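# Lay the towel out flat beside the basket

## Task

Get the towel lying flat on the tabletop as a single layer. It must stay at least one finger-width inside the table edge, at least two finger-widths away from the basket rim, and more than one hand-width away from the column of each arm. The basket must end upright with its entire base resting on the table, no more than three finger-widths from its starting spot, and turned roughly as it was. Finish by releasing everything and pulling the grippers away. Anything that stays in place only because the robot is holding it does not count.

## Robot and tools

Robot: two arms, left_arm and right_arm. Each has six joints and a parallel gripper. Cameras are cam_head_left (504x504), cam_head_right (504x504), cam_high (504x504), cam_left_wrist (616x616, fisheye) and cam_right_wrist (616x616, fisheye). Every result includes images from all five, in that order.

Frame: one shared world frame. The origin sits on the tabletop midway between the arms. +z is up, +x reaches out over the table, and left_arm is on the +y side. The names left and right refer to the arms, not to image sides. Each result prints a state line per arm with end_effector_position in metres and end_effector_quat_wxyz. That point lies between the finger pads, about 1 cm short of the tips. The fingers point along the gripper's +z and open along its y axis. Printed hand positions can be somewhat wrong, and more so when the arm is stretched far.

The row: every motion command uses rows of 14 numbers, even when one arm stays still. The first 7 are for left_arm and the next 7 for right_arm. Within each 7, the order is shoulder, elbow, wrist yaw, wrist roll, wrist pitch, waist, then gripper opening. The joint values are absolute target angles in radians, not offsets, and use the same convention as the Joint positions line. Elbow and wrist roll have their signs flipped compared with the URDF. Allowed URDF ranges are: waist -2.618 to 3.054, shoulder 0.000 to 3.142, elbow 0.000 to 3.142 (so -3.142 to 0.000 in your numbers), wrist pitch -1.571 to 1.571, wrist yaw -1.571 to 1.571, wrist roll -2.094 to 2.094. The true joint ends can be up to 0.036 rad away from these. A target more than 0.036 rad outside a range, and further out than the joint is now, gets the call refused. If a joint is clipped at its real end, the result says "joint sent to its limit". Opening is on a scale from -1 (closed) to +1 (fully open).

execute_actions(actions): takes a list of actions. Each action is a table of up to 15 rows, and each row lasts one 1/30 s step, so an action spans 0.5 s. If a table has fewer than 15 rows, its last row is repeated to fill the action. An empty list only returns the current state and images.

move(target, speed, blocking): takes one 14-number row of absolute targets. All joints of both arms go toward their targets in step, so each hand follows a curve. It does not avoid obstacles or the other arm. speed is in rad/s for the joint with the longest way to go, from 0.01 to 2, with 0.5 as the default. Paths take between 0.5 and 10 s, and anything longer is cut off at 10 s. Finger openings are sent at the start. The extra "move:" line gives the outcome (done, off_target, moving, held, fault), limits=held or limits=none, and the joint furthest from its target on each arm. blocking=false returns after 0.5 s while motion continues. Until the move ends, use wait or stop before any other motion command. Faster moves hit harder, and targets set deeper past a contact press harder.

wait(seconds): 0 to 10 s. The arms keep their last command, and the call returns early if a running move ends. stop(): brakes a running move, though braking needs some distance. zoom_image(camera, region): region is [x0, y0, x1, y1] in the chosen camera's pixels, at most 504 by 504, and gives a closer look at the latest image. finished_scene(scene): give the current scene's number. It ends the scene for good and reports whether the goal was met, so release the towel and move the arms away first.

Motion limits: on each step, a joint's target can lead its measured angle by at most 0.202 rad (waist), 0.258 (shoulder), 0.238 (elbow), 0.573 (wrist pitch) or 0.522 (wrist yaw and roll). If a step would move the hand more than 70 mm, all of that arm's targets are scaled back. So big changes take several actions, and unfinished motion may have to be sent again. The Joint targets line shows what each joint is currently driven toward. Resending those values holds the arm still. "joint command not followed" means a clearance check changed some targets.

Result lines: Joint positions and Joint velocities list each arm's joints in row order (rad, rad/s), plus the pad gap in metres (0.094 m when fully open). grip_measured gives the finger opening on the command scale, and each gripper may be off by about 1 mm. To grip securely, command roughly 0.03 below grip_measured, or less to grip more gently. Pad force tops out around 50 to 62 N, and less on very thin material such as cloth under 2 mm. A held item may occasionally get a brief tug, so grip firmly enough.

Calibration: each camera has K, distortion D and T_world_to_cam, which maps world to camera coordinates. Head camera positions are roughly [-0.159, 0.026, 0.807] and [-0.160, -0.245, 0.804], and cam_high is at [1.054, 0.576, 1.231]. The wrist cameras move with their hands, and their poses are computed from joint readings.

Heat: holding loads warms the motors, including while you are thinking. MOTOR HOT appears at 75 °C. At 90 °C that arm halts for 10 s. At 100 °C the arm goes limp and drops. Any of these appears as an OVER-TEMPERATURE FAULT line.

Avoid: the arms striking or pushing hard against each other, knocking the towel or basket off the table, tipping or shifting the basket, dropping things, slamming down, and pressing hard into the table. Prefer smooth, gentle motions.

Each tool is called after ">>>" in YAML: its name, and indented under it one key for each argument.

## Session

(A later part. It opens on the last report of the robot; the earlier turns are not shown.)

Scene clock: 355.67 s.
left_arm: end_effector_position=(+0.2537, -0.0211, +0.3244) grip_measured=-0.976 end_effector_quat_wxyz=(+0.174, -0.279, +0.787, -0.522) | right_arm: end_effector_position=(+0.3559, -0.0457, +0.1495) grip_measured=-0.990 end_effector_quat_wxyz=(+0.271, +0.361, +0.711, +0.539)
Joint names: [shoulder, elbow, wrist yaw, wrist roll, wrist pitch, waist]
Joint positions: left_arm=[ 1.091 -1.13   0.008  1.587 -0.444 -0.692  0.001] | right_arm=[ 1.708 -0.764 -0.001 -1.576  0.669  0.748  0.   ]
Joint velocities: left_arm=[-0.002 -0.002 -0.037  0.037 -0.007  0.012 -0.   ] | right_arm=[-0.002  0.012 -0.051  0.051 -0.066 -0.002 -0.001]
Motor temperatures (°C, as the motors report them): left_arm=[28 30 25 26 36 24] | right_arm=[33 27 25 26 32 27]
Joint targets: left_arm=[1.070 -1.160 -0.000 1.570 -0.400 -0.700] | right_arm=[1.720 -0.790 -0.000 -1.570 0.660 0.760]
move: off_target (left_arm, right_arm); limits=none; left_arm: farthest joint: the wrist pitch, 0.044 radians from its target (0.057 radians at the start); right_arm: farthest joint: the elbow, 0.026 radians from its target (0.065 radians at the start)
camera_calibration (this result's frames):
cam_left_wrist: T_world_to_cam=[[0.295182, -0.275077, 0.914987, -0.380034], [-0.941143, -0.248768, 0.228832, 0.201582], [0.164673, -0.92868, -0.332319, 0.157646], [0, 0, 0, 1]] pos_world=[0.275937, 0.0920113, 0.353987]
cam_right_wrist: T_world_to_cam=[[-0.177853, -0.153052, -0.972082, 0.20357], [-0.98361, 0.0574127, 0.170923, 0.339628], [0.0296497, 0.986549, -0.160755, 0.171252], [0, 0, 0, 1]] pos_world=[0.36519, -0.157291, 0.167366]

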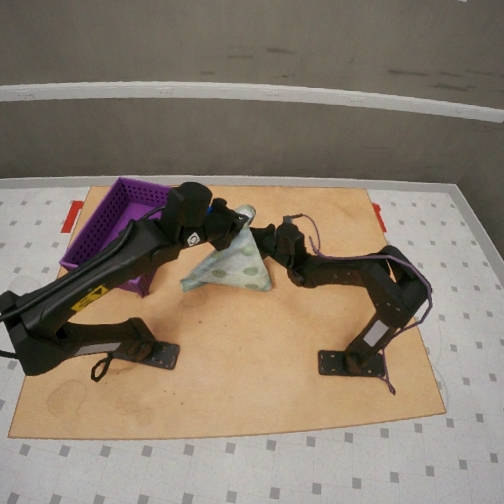

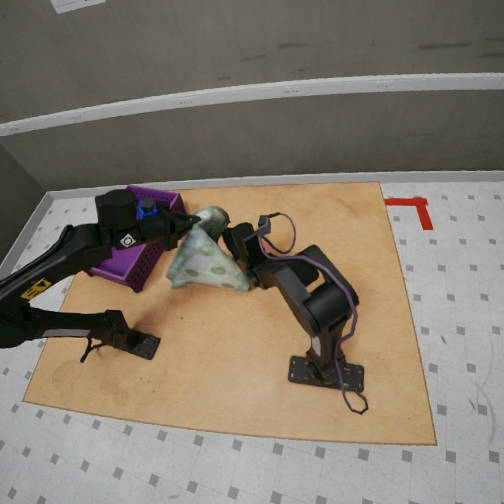

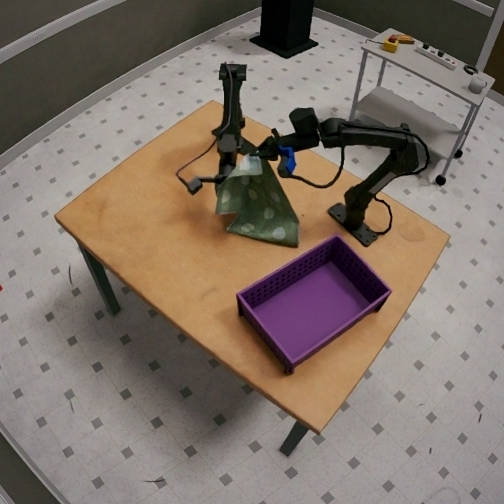

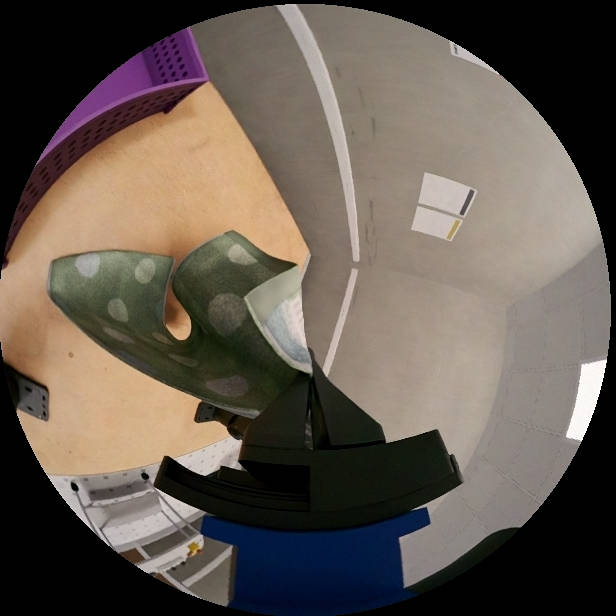

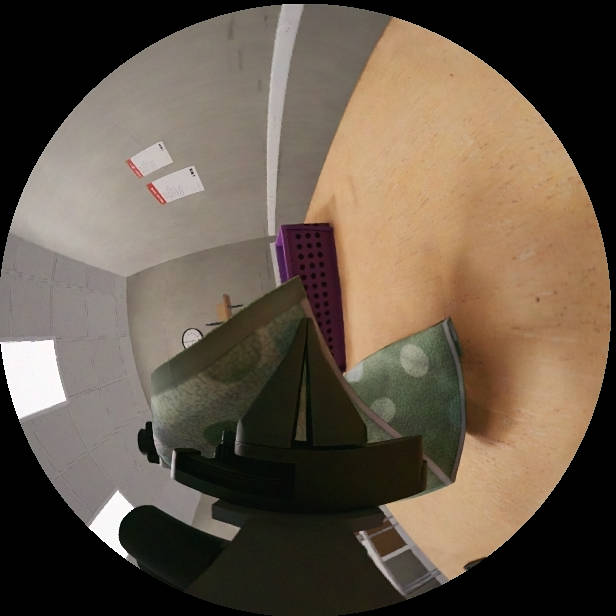

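>>> move:
  target: [1.07,-1.16,0,1.57,-0.40,-0.70,-1,1.5,-1.2,0,-1.57,-0.6,0.6,0.6]
  speed: 1.0

>>> move:
  target: [1.07,-1.16,0,1.57,-0.40,-0.70,-1,1.97,-2.19,0,-1.57,-1.30,0.72,0.6]
  speed: 0.7

Scene clock: 376.30 s.
left_arm: end_effector_position=(+0.2538, -0.0212, +0.3245) grip_measured=-0.976 end_effector_quat_wxyz=(+0.174, -0.279, +0.787, -0.523) | right_arm: end_effector_position=(+0.3201, -0.1404, +0.1575) grip_measured=+0.598 end_effector_quat_wxyz=(+0.159, +0.487, +0.814, +0.273)
Joint names: [shoulder, elbow, wrist yaw, wrist roll, wrist pitch, waist]
Joint positions: left_arm=[ 1.091 -1.13   0.008  1.587 -0.443 -0.692  0.001] | right_arm=[ 1.52  -1.176 -0.004 -1.577 -0.584  0.611  0.075]
Joint velocities: left_arm=[-0.002 -0.002 -0.037  0.095 -0.037 -0.007  0.   ] | right_arm=[ 0.007  0.007 -0.037  0.022 -0.007  0.007 -0.   ]
Motor temperatures (°C, as the motors report them): left_arm=[28 30 25 26 38 24] | right_arm=[33 28 25 26 32 27]
Joint targets: left_arm=[1.070 -1.160 -0.000 1.570 -0.400 -0.700] | right_arm=[1.500 -1.200 0.000 -1.570 -0.600 0.600]
move: off_target (left_arm, right_arm); limits=none; left_arm: farthest joint: the wrist pitch, 0.043 radians from its target (0.043 radians at the start); right_arm: farthest joint: the elbow, 0.024 radians from its target (0.436 radians at the start)
camera_calibration (this result's frames):
cam_left_wrist: T_world_to_cam=[[0.294748, -0.27453, 0.915291, -0.380201], [-0.941252, -0.248631, 0.228535, 0.201698], [0.16483, -0.928879, -0.331685, 0.157392], [0, 0, 0, 1]] pos_world=[0.275969, 0.0919704, 0.354104]
cam_right_wrist: T_world_to_cam=[[-0.674524, -0.384493, -0.630224, 0.263139], [-0.737529, 0.313167, 0.598312, 0.198381], [-0.0326822, 0.868384, -0.494813, 0.323025], [0, 0, 0, 1]] pos_world=[0.334363, -0.241461, 0.20698]

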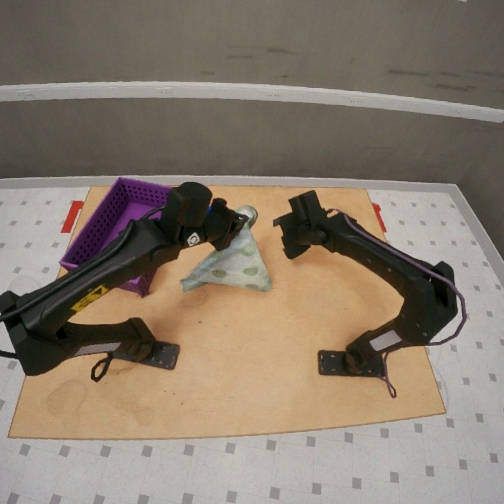

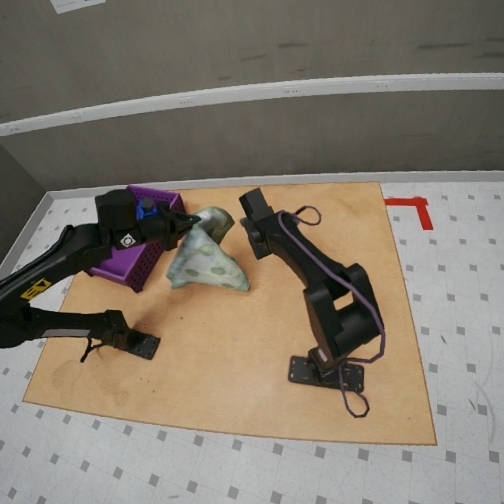

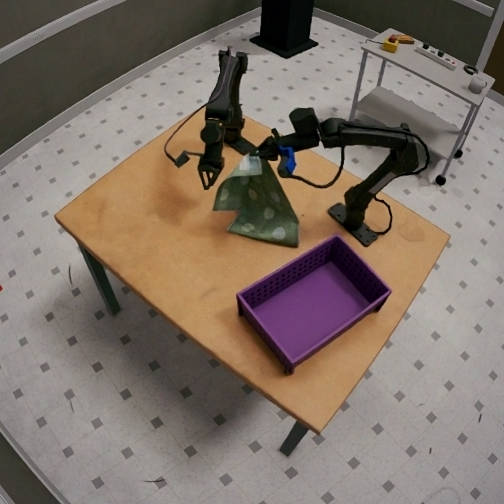

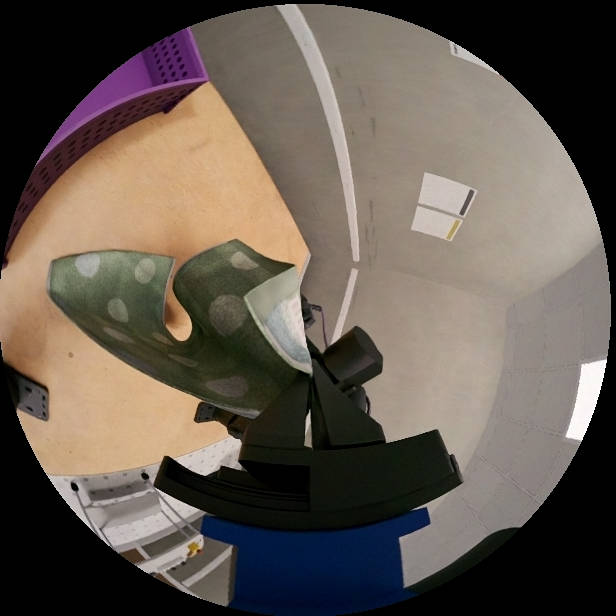

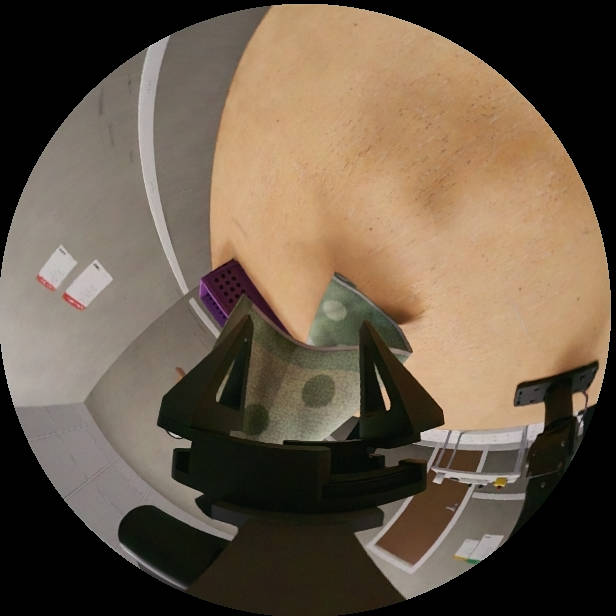

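Scene clock: 378.53 s.
left_arm: end_effector_position=(+0.2537, -0.0212, +0.3244) grip_measured=-0.976 end_effector_quat_wxyz=(+0.174, -0.279, +0.787, -0.523) | right_arm: end_effector_position=(+0.3469, -0.0726, +0.2529) grip_measured=+0.598 end_effector_quat_wxyz=(+0.110, +0.456, +0.856, +0.218)
Joint names: [shoulder, elbow, wrist yaw, wrist roll, wrist pitch, waist]
Joint positions: left_arm=[ 1.091 -1.13   0.008  1.587 -0.443 -0.692  0.001] | right_arm=[ 1.958 -2.164 -0.007 -1.577 -1.283  0.71   0.075]
Joint velocities: left_arm=[ 0.007  0.002  0.051 -0.007 -0.007  0.002 -0.   ] | right_arm=[ 0.007  0.032  0.007  0.007 -0.022  0.007  0.001]
Motor temperatures (°C, as the motors report them): left_arm=[28 30 25 26 38 24] | right_arm=[33 28 25 26 32 27]
Joint targets: left_arm=[1.070 -1.160 0.000 1.570 -0.400 -0.700] | right_arm=[1.970 -2.190 -0.000 -1.570 -1.300 0.720]
move: off_target (left_arm, right_arm); limits=none; left_arm: farthest joint: the wrist pitch, 0.043 radians from its target (0.043 radians at the start); right_arm: farthest joint: the elbow, 0.026 radians from its target (1.014 radians at the start)
camera_calibration (this result's frames):
cam_left_wrist: T_world_to_cam=[[0.294965, -0.274803, 0.915139, -0.380117], [-0.941197, -0.248699, 0.228683, 0.20164], [0.164751, -0.92878, -0.332002, 0.157519], [0, 0, 0, 1]] pos_world=[0.275953, 0.0919908, 0.354045]
cam_right_wrist: T_world_to_cam=[[-0.703833, -0.49763, -0.506935, 0.338169], [-0.68559, 0.289032, 0.668152, 0.102335], [-0.185972, 0.817817, -0.5446, 0.374386], [0, 0, 0, 1]] pos_world=[0.377799, -0.167474, 0.306945]

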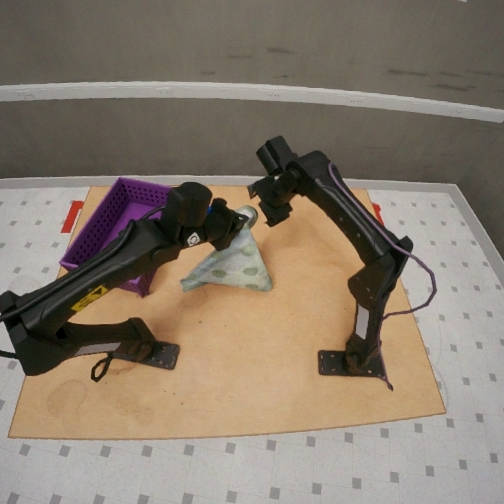

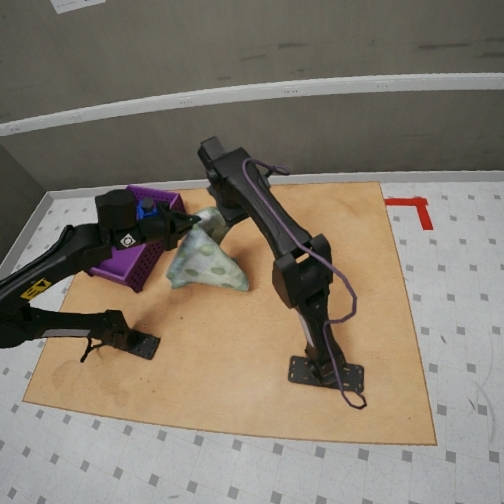

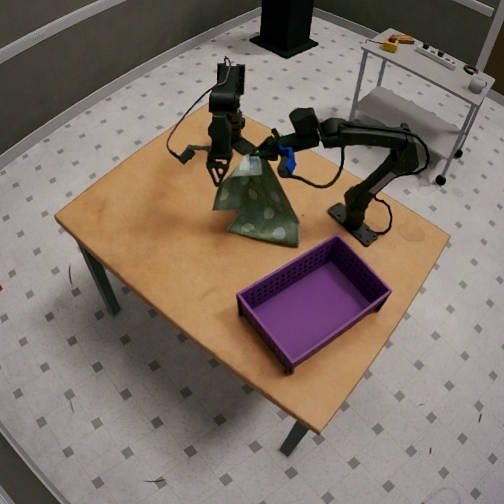

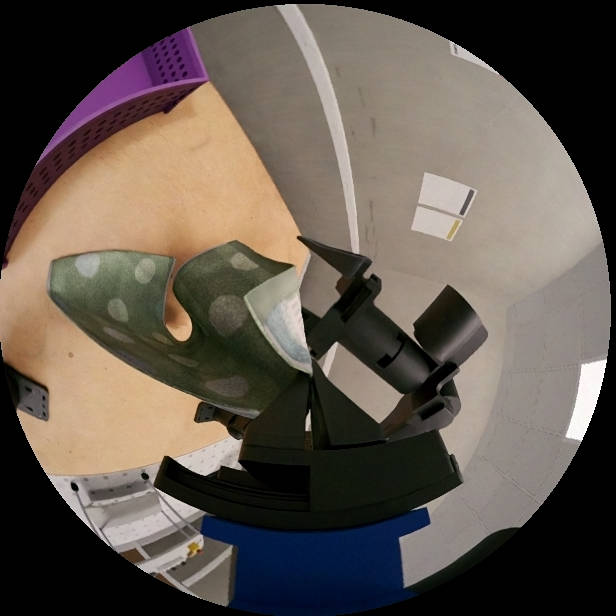

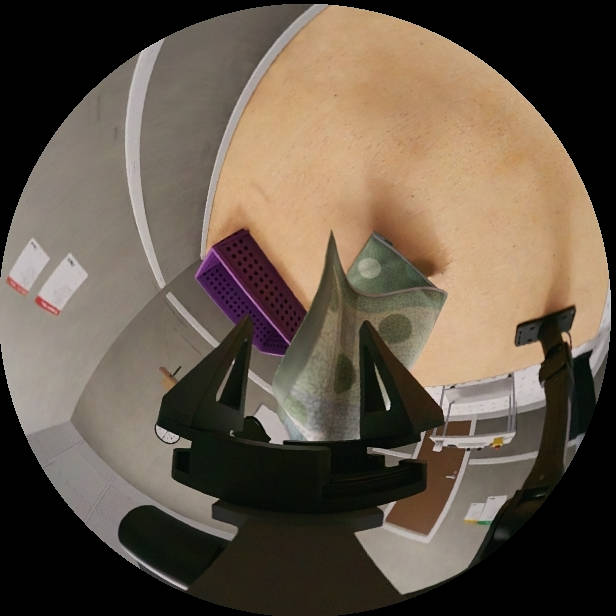

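>>> move:
  target: [1.07,-1.16,0,1.57,-0.40,-0.70,-1,1.87,-1.77,0,-1.57,-1.0,0.72,0.6]
  speed: 0.4

Scene clock: 386.10 s.
left_arm: end_effector_position=(+0.2537, -0.0211, +0.3244) grip_measured=-0.976 end_effector_quat_wxyz=(+0.174, -0.279, +0.787, -0.522) | right_arm: end_effector_position=(+0.3446, -0.0736, +0.1748) grip_measured=+0.598 end_effector_quat_wxyz=(+0.098, +0.458, +0.861, +0.198)
Joint names: [shoulder, elbow, wrist yaw, wrist roll, wrist pitch, waist]
Joint positions: left_arm=[ 1.091 -1.13   0.008  1.587 -0.444 -0.692  0.001] | right_arm=[ 1.899 -1.78  -0.01  -1.577 -1.007  0.71   0.075]
Joint velocities: left_arm=[-0.002 -0.012 -0.007 -0.022  0.007 -0.022  0.   ] | right_arm=[-0.002 -0.012 -0.022 -0.022  0.007  0.002 -0.   ]
Motor temperatures (°C, as the motors report them): left_arm=[28 30 25 26 38 24] | right_arm=[33 28 25 26 31 27]
Joint targets: left_arm=[1.070 -1.160 0.000 1.570 -0.400 -0.700] | right_arm=[1.870 -1.770 0.000 -1.570 -1.000 0.720]
move: off_target (left_arm, right_arm); limits=none; left_arm: farthest joint: the wrist pitch, 0.044 radians from its target (0.043 radians at the start); right_arm: farthest joint: the shoulder, 0.029 radians from its target (0.088 radians at the start)
camera_calibration (this result's frames):
cam_left_wrist: T_world_to_cam=[[0.295182, -0.275077, 0.914987, -0.380034], [-0.941143, -0.248768, 0.228832, 0.201582], [0.164673, -0.92868, -0.332319, 0.157646], [0, 0, 0, 1]] pos_world=[0.275937, 0.0920113, 0.353987]
cam_right_wrist: T_world_to_cam=[[-0.723199, -0.510664, -0.46498, 0.29482], [-0.658071, 0.305209, 0.688324, 0.141396], [-0.209586, 0.803785, -0.55678, 0.341474], [0, 0, 0, 1]] pos_world=[0.377831, -0.167073, 0.229885]

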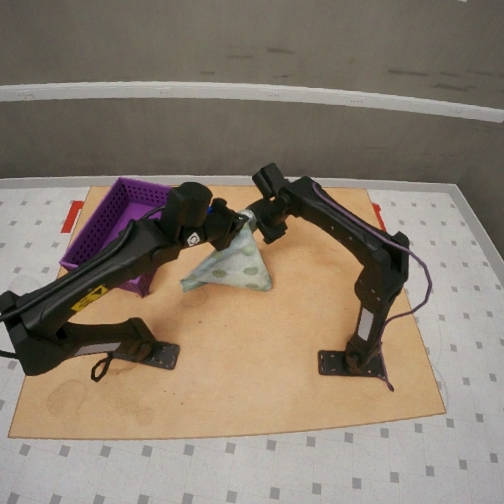

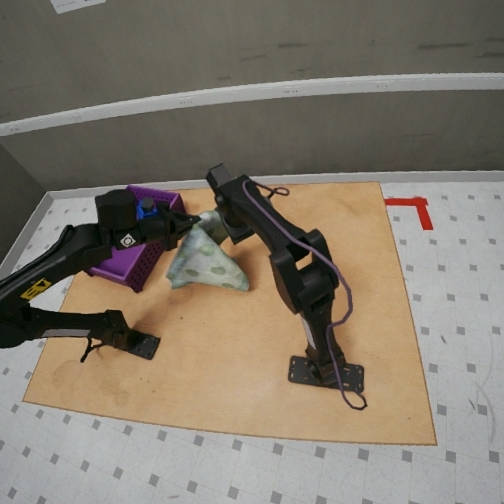

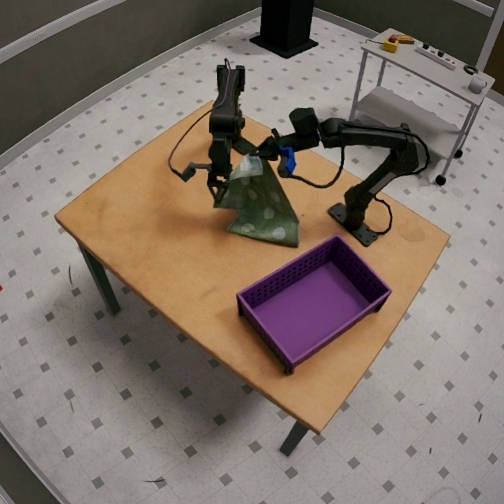

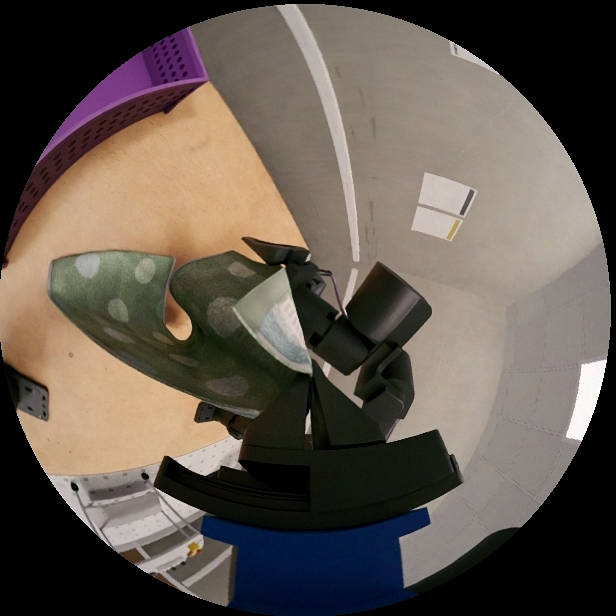

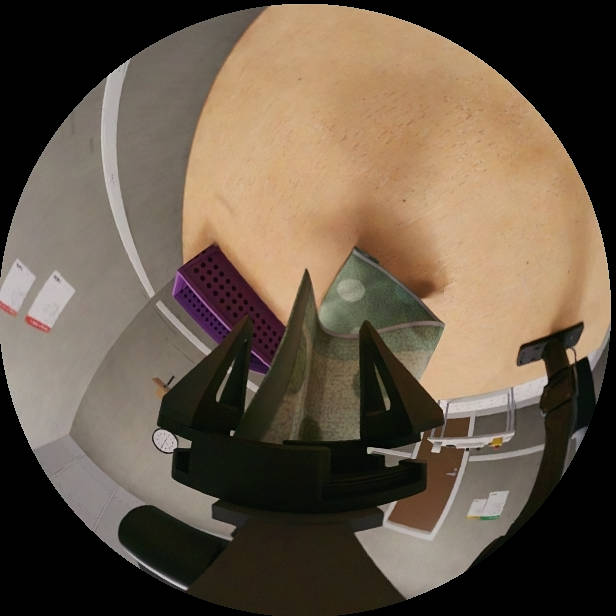

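>>> move:
  target: [1.07,-1.16,0,1.57,-0.40,-0.70,-1,1.87,-1.77,0,-1.57,-1.0,0.72,-1]

Scene clock: 387.97 s.
left_arm: end_effector_position=(+0.2539, -0.0206, +0.3237) grip_measured=-0.976 end_effector_quat_wxyz=(+0.174, -0.280, +0.787, -0.521) | right_arm: end_effector_position=(+0.3442, -0.0730, +0.1749) grip_measured=-0.979 end_effector_quat_wxyz=(+0.097, +0.458, +0.861, +0.199)
Joint names: [shoulder, elbow, wrist yaw, wrist roll, wrist pitch, waist]
Joint positions: left_arm=[ 1.091 -1.13   0.005  1.587 -0.446 -0.692  0.001] | right_arm=[ 1.899 -1.78  -0.014 -1.577 -1.007  0.71   0.001]
Joint velocities: left_arm=[-0.012  0.017  0.022 -0.022 -0.022  0.007 -0.   ] | right_arm=[ 0.007  0.022  0.051  0.051 -0.007 -0.002 -0.   ]
Motor temperatures (°C, as the motors report them): left_arm=[28 30 25 26 38 24] | right_arm=[34 28 25 26 31 27]
Joint targets: left_arm=[1.070 -1.160 0.000 1.570 -0.400 -0.700] | right_arm=[1.870 -1.770 -0.000 -1.570 -1.000 0.720]
move: off_target (left_arm, right_arm); limits=none; left_arm: farthest joint: the wrist pitch, 0.046 radians from its target (0.044 radians at the start); right_arm: farthest joint: the shoulder, 0.029 radians from its target (0.029 radians at the start)
camera_calibration (this result's frames):
cam_left_wrist: T_world_to_cam=[[0.29662, -0.276864, 0.913982, -0.379477], [-0.940339, -0.251704, 0.228927, 0.201749], [0.166671, -0.927357, -0.335007, 0.158262], [0, 0, 0, 1]] pos_world=[0.275895, 0.092483, 0.353668]
cam_right_wrist: T_world_to_cam=[[-0.723119, -0.510414, -0.465377, 0.294988], [-0.657369, 0.301713, 0.690532, 0.140045], [-0.212047, 0.805262, -0.553705, 0.34131], [0, 0, 0, 1]] pos_world=[0.377746, -0.166532, 0.22956]

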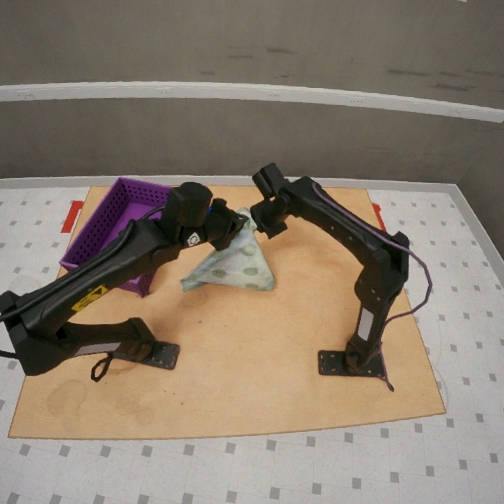

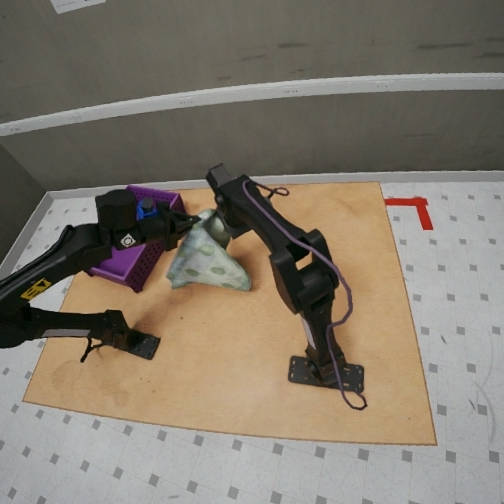

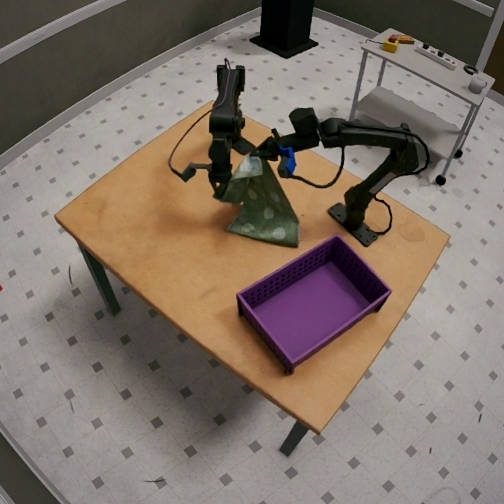

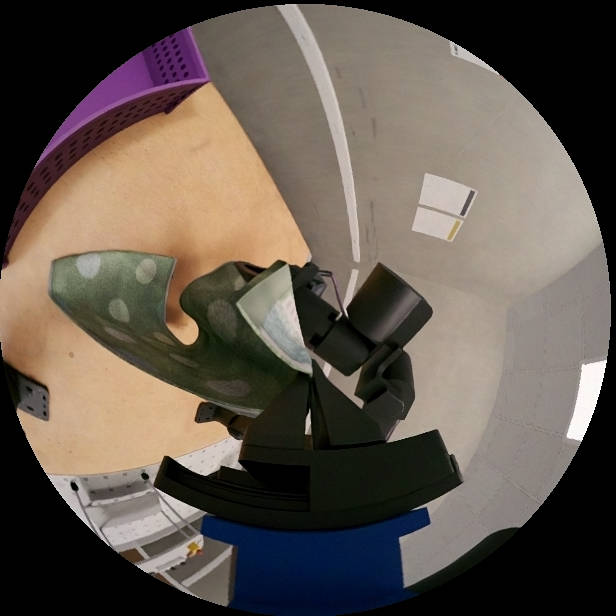

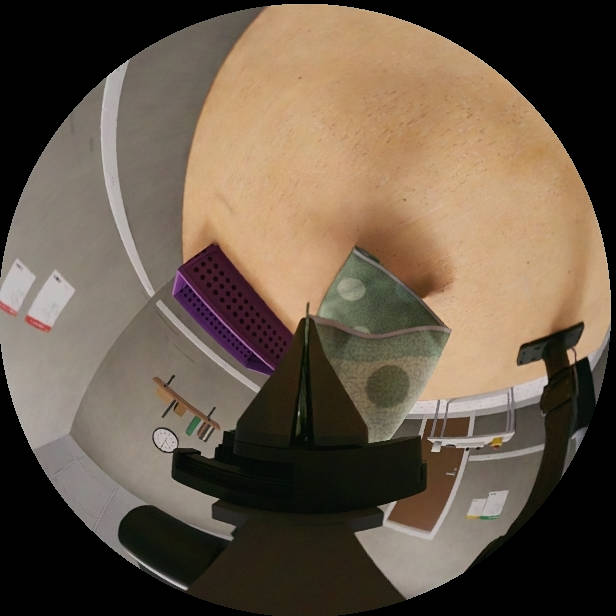

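>>> move:
  target: [1.04,-1.94,0,1.57,-0.90,-0.88,-1,1.13,-1.94,0,-1.57,-0.81,0.985,-1]
  speed: 0.4

Scene clock: 407.67 s.
left_arm: end_effector_position=(+0.1326, +0.0248, +0.5534) grip_measured=-0.976 end_effector_quat_wxyz=(+0.123, -0.148, +0.717, -0.670) | right_arm: end_effector_position=(+0.1631, -0.0992, +0.5446) grip_measured=-0.980 end_effector_quat_wxyz=(+0.228, +0.258, +0.696, +0.630)
Joint names: [shoulder, elbow, wrist yaw, wrist roll, wrist pitch, waist]
Joint positions: left_arm=[ 1.079 -1.898  0.088  1.587 -0.891 -0.89   0.001] | right_arm=[ 1.177 -1.904 -0.003 -1.577 -0.829  0.979  0.001]
Joint velocities: left_arm=[-0.002 -0.007 -0.051  0.066  0.007 -0.007  0.   ] | right_arm=[-0.007 -0.007 -0.022  0.037 -0.051 -0.022  0.   ]
Motor temperatures (°C, as the motors report them): left_arm=[28 31 25 26 39 24] | right_arm=[35 28 25 26 31 27]
Joint targets: left_arm=[1.040 -1.940 -0.000 1.570 -0.900 -0.880] | right_arm=[1.130 -1.940 0.000 -1.570 -0.810 0.985]
move: off_target (left_arm, right_arm); limits=none; left_arm: farthest joint: the wrist yaw, 0.088 radians from its target (0.005 radians at the start); right_arm: farthest joint: the shoulder, 0.047 radians from its target (0.769 radians at the start)
camera_calibration (this result's frames):
cam_left_wrist: T_world_to_cam=[[0.0908033, -0.0464817, 0.994784, -0.563994], [-0.993225, 0.0685126, 0.0938623, 0.12037], [-0.072518, -0.996567, -0.0399456, 0.167739], [0, 0, 0, 1]] pos_world=[0.182931, 0.132701, 0.556454]
cam_right_wrist: T_world_to_cam=[[-0.028956, -0.0589725, -0.99784, 0.544233], [-0.981875, -0.185379, 0.0394486, 0.13278], [-0.187305, 0.980896, -0.0525358, 0.269167], [0, 0, 0, 1]] pos_world=[0.196549, -0.207315, 0.55196]

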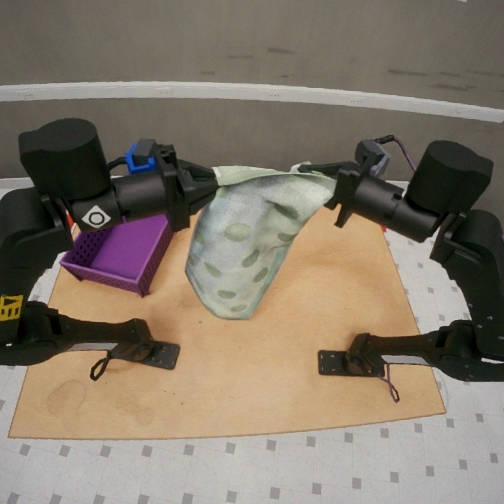

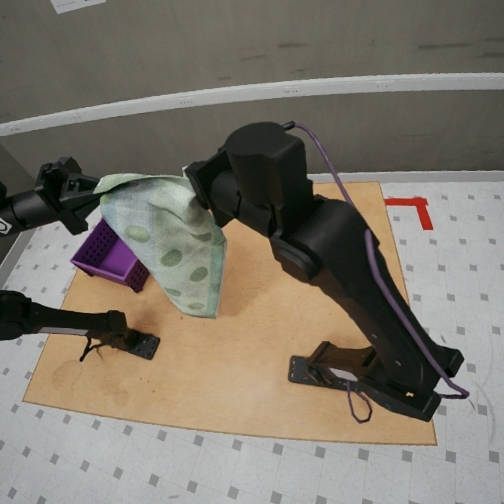

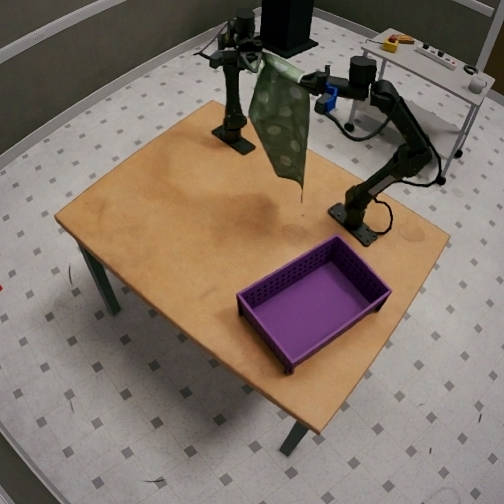

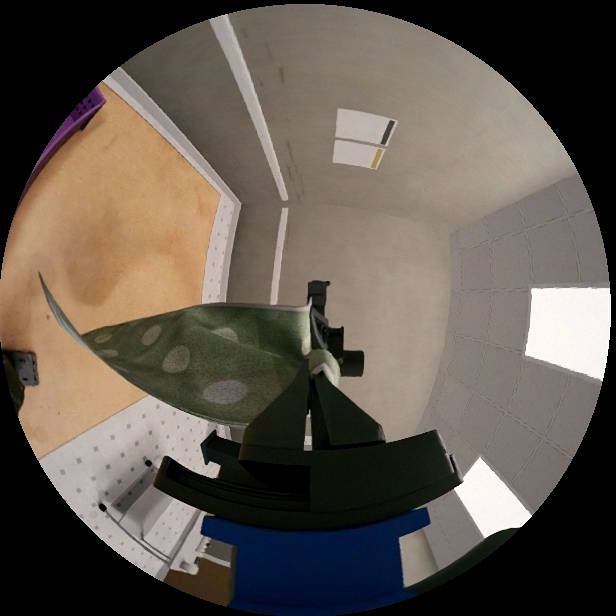

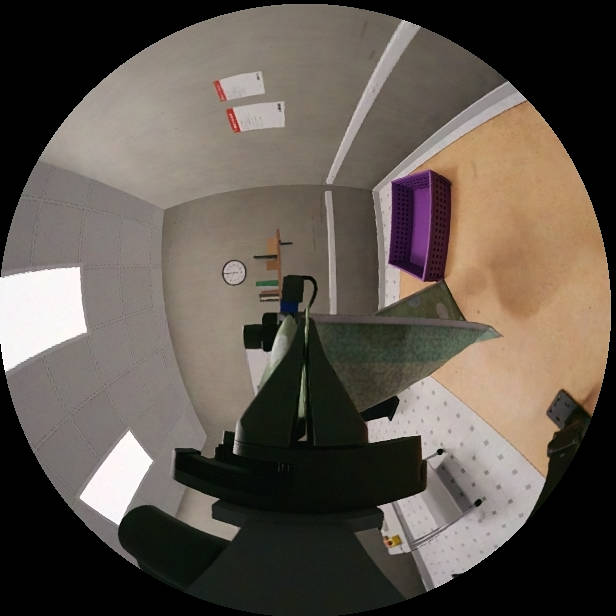

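>>> move:
  target: [1.04,-1.94,0,1.57,-0.90,-0.58,-1,1.13,-1.94,0,-1.57,-0.81,0.74,-1]
  speed: 0.3

Scene clock: 412.67 s.
left_arm: end_effector_position=(+0.1990, +0.0652, +0.5474) grip_measured=-0.976 end_effector_quat_wxyz=(+0.216, -0.254, +0.695, -0.637) | right_arm: end_effector_position=(+0.2051, -0.1403, +0.5470) grip_measured=-0.980 end_effector_quat_wxyz=(+0.282, +0.316, +0.668, +0.612)
Joint names: [shoulder, elbow, wrist yaw, wrist roll, wrist pitch, waist]
Joint positions: left_arm=[ 1.083 -1.898  0.082  1.587 -0.912 -0.602  0.001] | right_arm=[ 1.179 -1.904 -0.044 -1.577 -0.817  0.766  0.001]
Joint velocities: left_arm=[-0.012  0.007 -0.139  0.007 -0.007 -0.007 -0.   ] | right_arm=[-0.007 -0.007 -0.007  0.066  0.037  0.002 -0.   ]
Motor temperatures (°C, as the motors report them): left_arm=[28 30 25 26 39 24] | right_arm=[35 28 25 26 32 27]
Joint targets: left_arm=[1.040 -1.940 0.000 1.570 -0.900 -0.580] | right_arm=[1.130 -1.940 -0.000 -1.570 -0.810 0.740]
move: off_target (left_arm, right_arm); limits=none; left_arm: farthest joint: the wrist yaw, 0.082 radians from its target (0.088 radians at the start); right_arm: farthest joint: the shoulder, 0.049 radians from its target (0.047 radians at the start)
camera_calibration (this result's frames):
cam_left_wrist: T_world_to_cam=[[0.116801, -0.0360899, 0.992499, -0.566733], [-0.968957, -0.223397, 0.105908, 0.191661], [0.217899, -0.974059, -0.0610626, 0.164876], [0, 0, 0, 1]] pos_world=[0.21598, 0.182963, 0.552251]
cam_right_wrist: T_world_to_cam=[[-0.0333781, -0.0438593, -0.99848, 0.548771], [-0.999318, -0.0143145, 0.0340349, 0.196851], [-0.0157855, 0.998935, -0.0433516, 0.279798], [0, 0, 0, 1]] pos_world=[0.21945, -0.252613, 0.553367]

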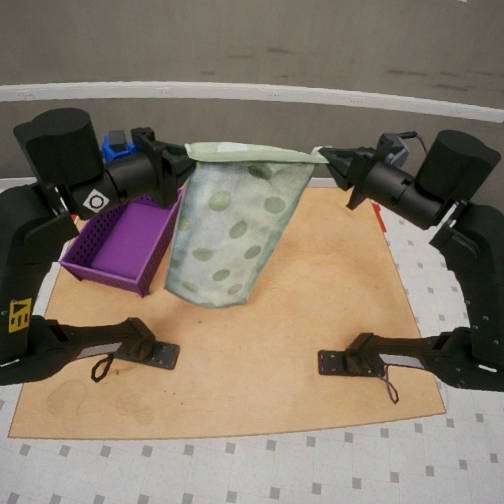

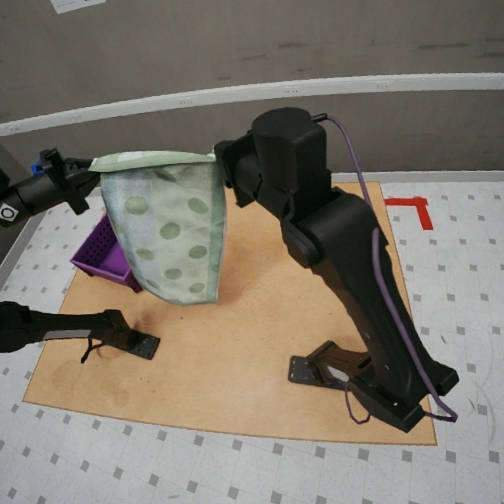

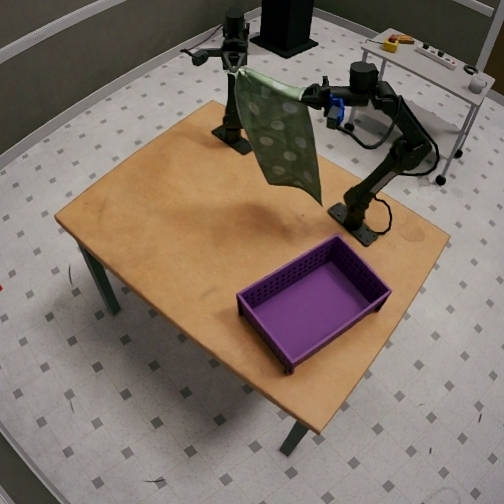

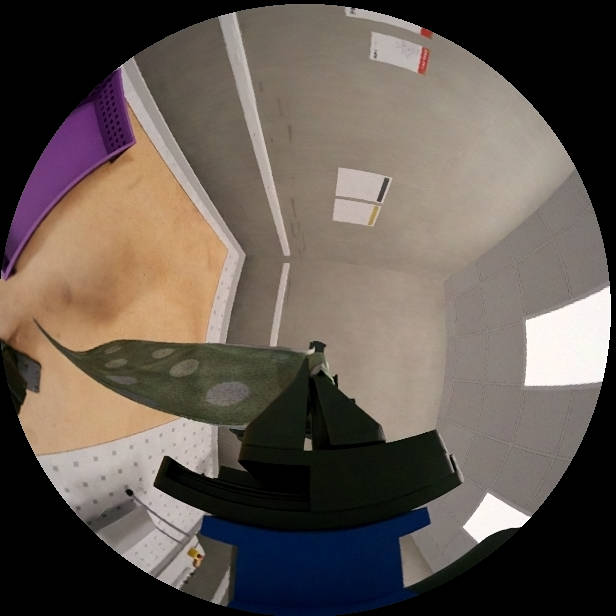

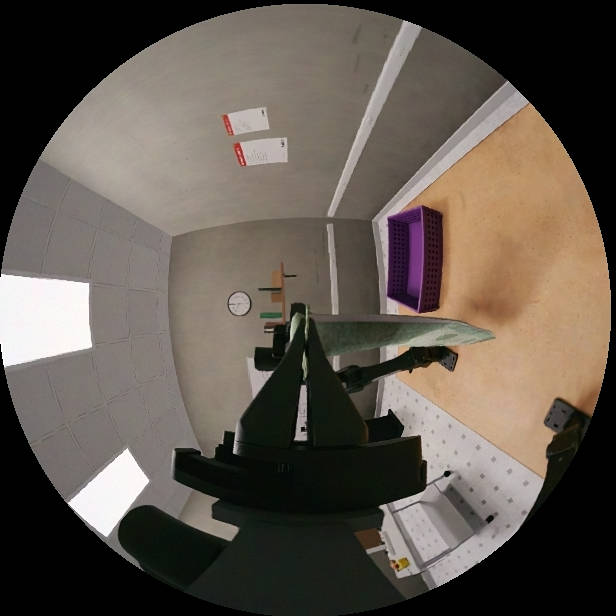

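>>> move:
  target: [0.90,-1.94,0,1.57,-0.90,-1.25,-1,0.92,-1.94,0,-1.57,-0.81,1.62,-1]
  speed: 0.5

Scene clock: 433.40 s.
left_arm: end_effector_position=(+0.0392, +0.0595, +0.5720) grip_measured=-0.976 end_effector_quat_wxyz=(+0.015, -0.025, +0.700, -0.713) | right_arm: end_effector_position=(-0.0121, -0.1199, +0.5943) grip_measured=-0.980 end_effector_quat_wxyz=(+0.041, +0.045, +0.669, +0.741)
Joint names: [shoulder, elbow, wrist yaw, wrist roll, wrist pitch, waist]
Joint positions: left_arm=[ 0.951 -1.898  0.056  1.587 -0.929 -1.25   0.001] | right_arm=[ 0.973 -1.904  0.039 -1.579 -0.829  1.601  0.001]
Joint velocities: left_arm=[ 0.007  0.007  0.022 -0.007  0.007 -0.007  0.001] | right_arm=[ 0.012  0.007 -0.037  0.022 -0.066 -0.012  0.   ]
Motor temperatures (°C, as the motors report them): left_arm=[28 30 26 26 39 24] | right_arm=[33 28 25 26 34 27]
Joint targets: left_arm=[0.900 -1.940 -0.000 1.570 -0.900 -1.250] | right_arm=[0.920 -1.940 -0.000 -1.570 -0.810 1.620]
move: off_target (left_arm, right_arm); limits=none; left_arm: farthest joint: the wrist yaw, 0.056 radians from its target (0.082 radians at the start); right_arm: farthest joint: the shoulder, 0.053 radians from its target (0.259 radians at the start)
camera_calibration (this result's frames):
cam_left_wrist: T_world_to_cam=[[0.0586458, 0.0160363, 0.99815, -0.576719], [-0.919062, 0.391215, 0.0477137, 0.027728], [-0.389726, -0.92016, 0.0376814, 0.159777], [0, 0, 0, 1]] pos_world=[0.121575, 0.145422, 0.568308]
cam_right_wrist: T_world_to_cam=[[0.0274605, 0.13705, -0.990183, 0.607184], [-0.719766, -0.684672, -0.114725, -0.0101326], [-0.693674, 0.715851, 0.0798422, 0.142699], [0, 0, 0, 1]] pos_world=[0.0750201, -0.192303, 0.588668]

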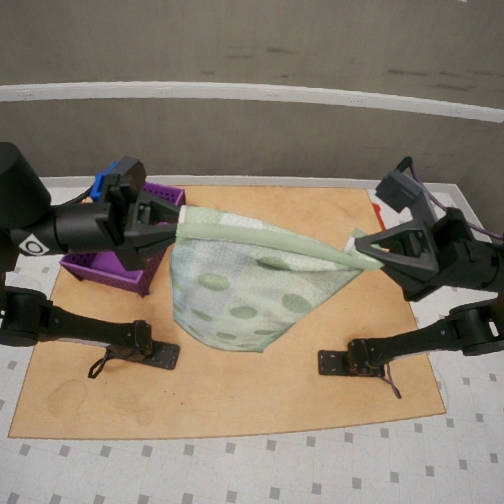

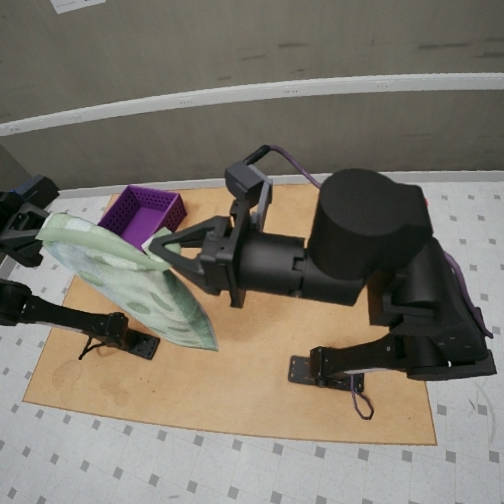

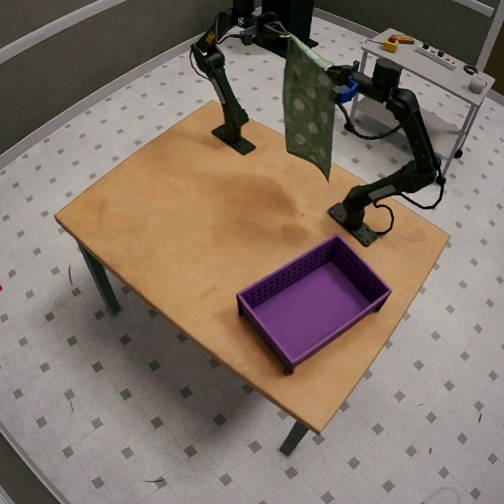

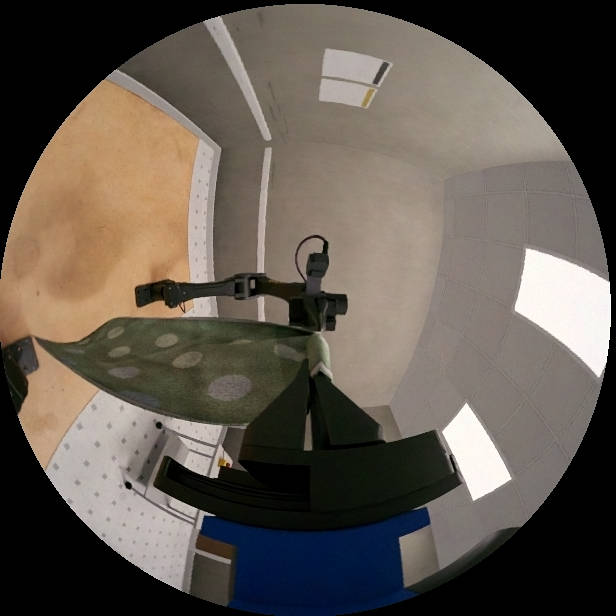

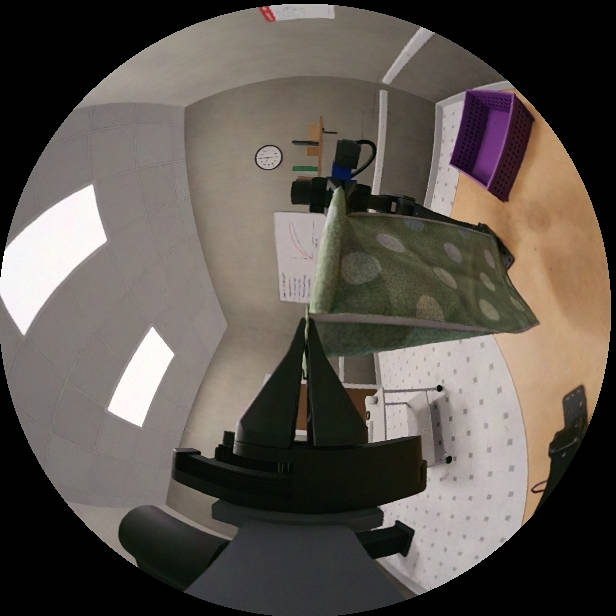

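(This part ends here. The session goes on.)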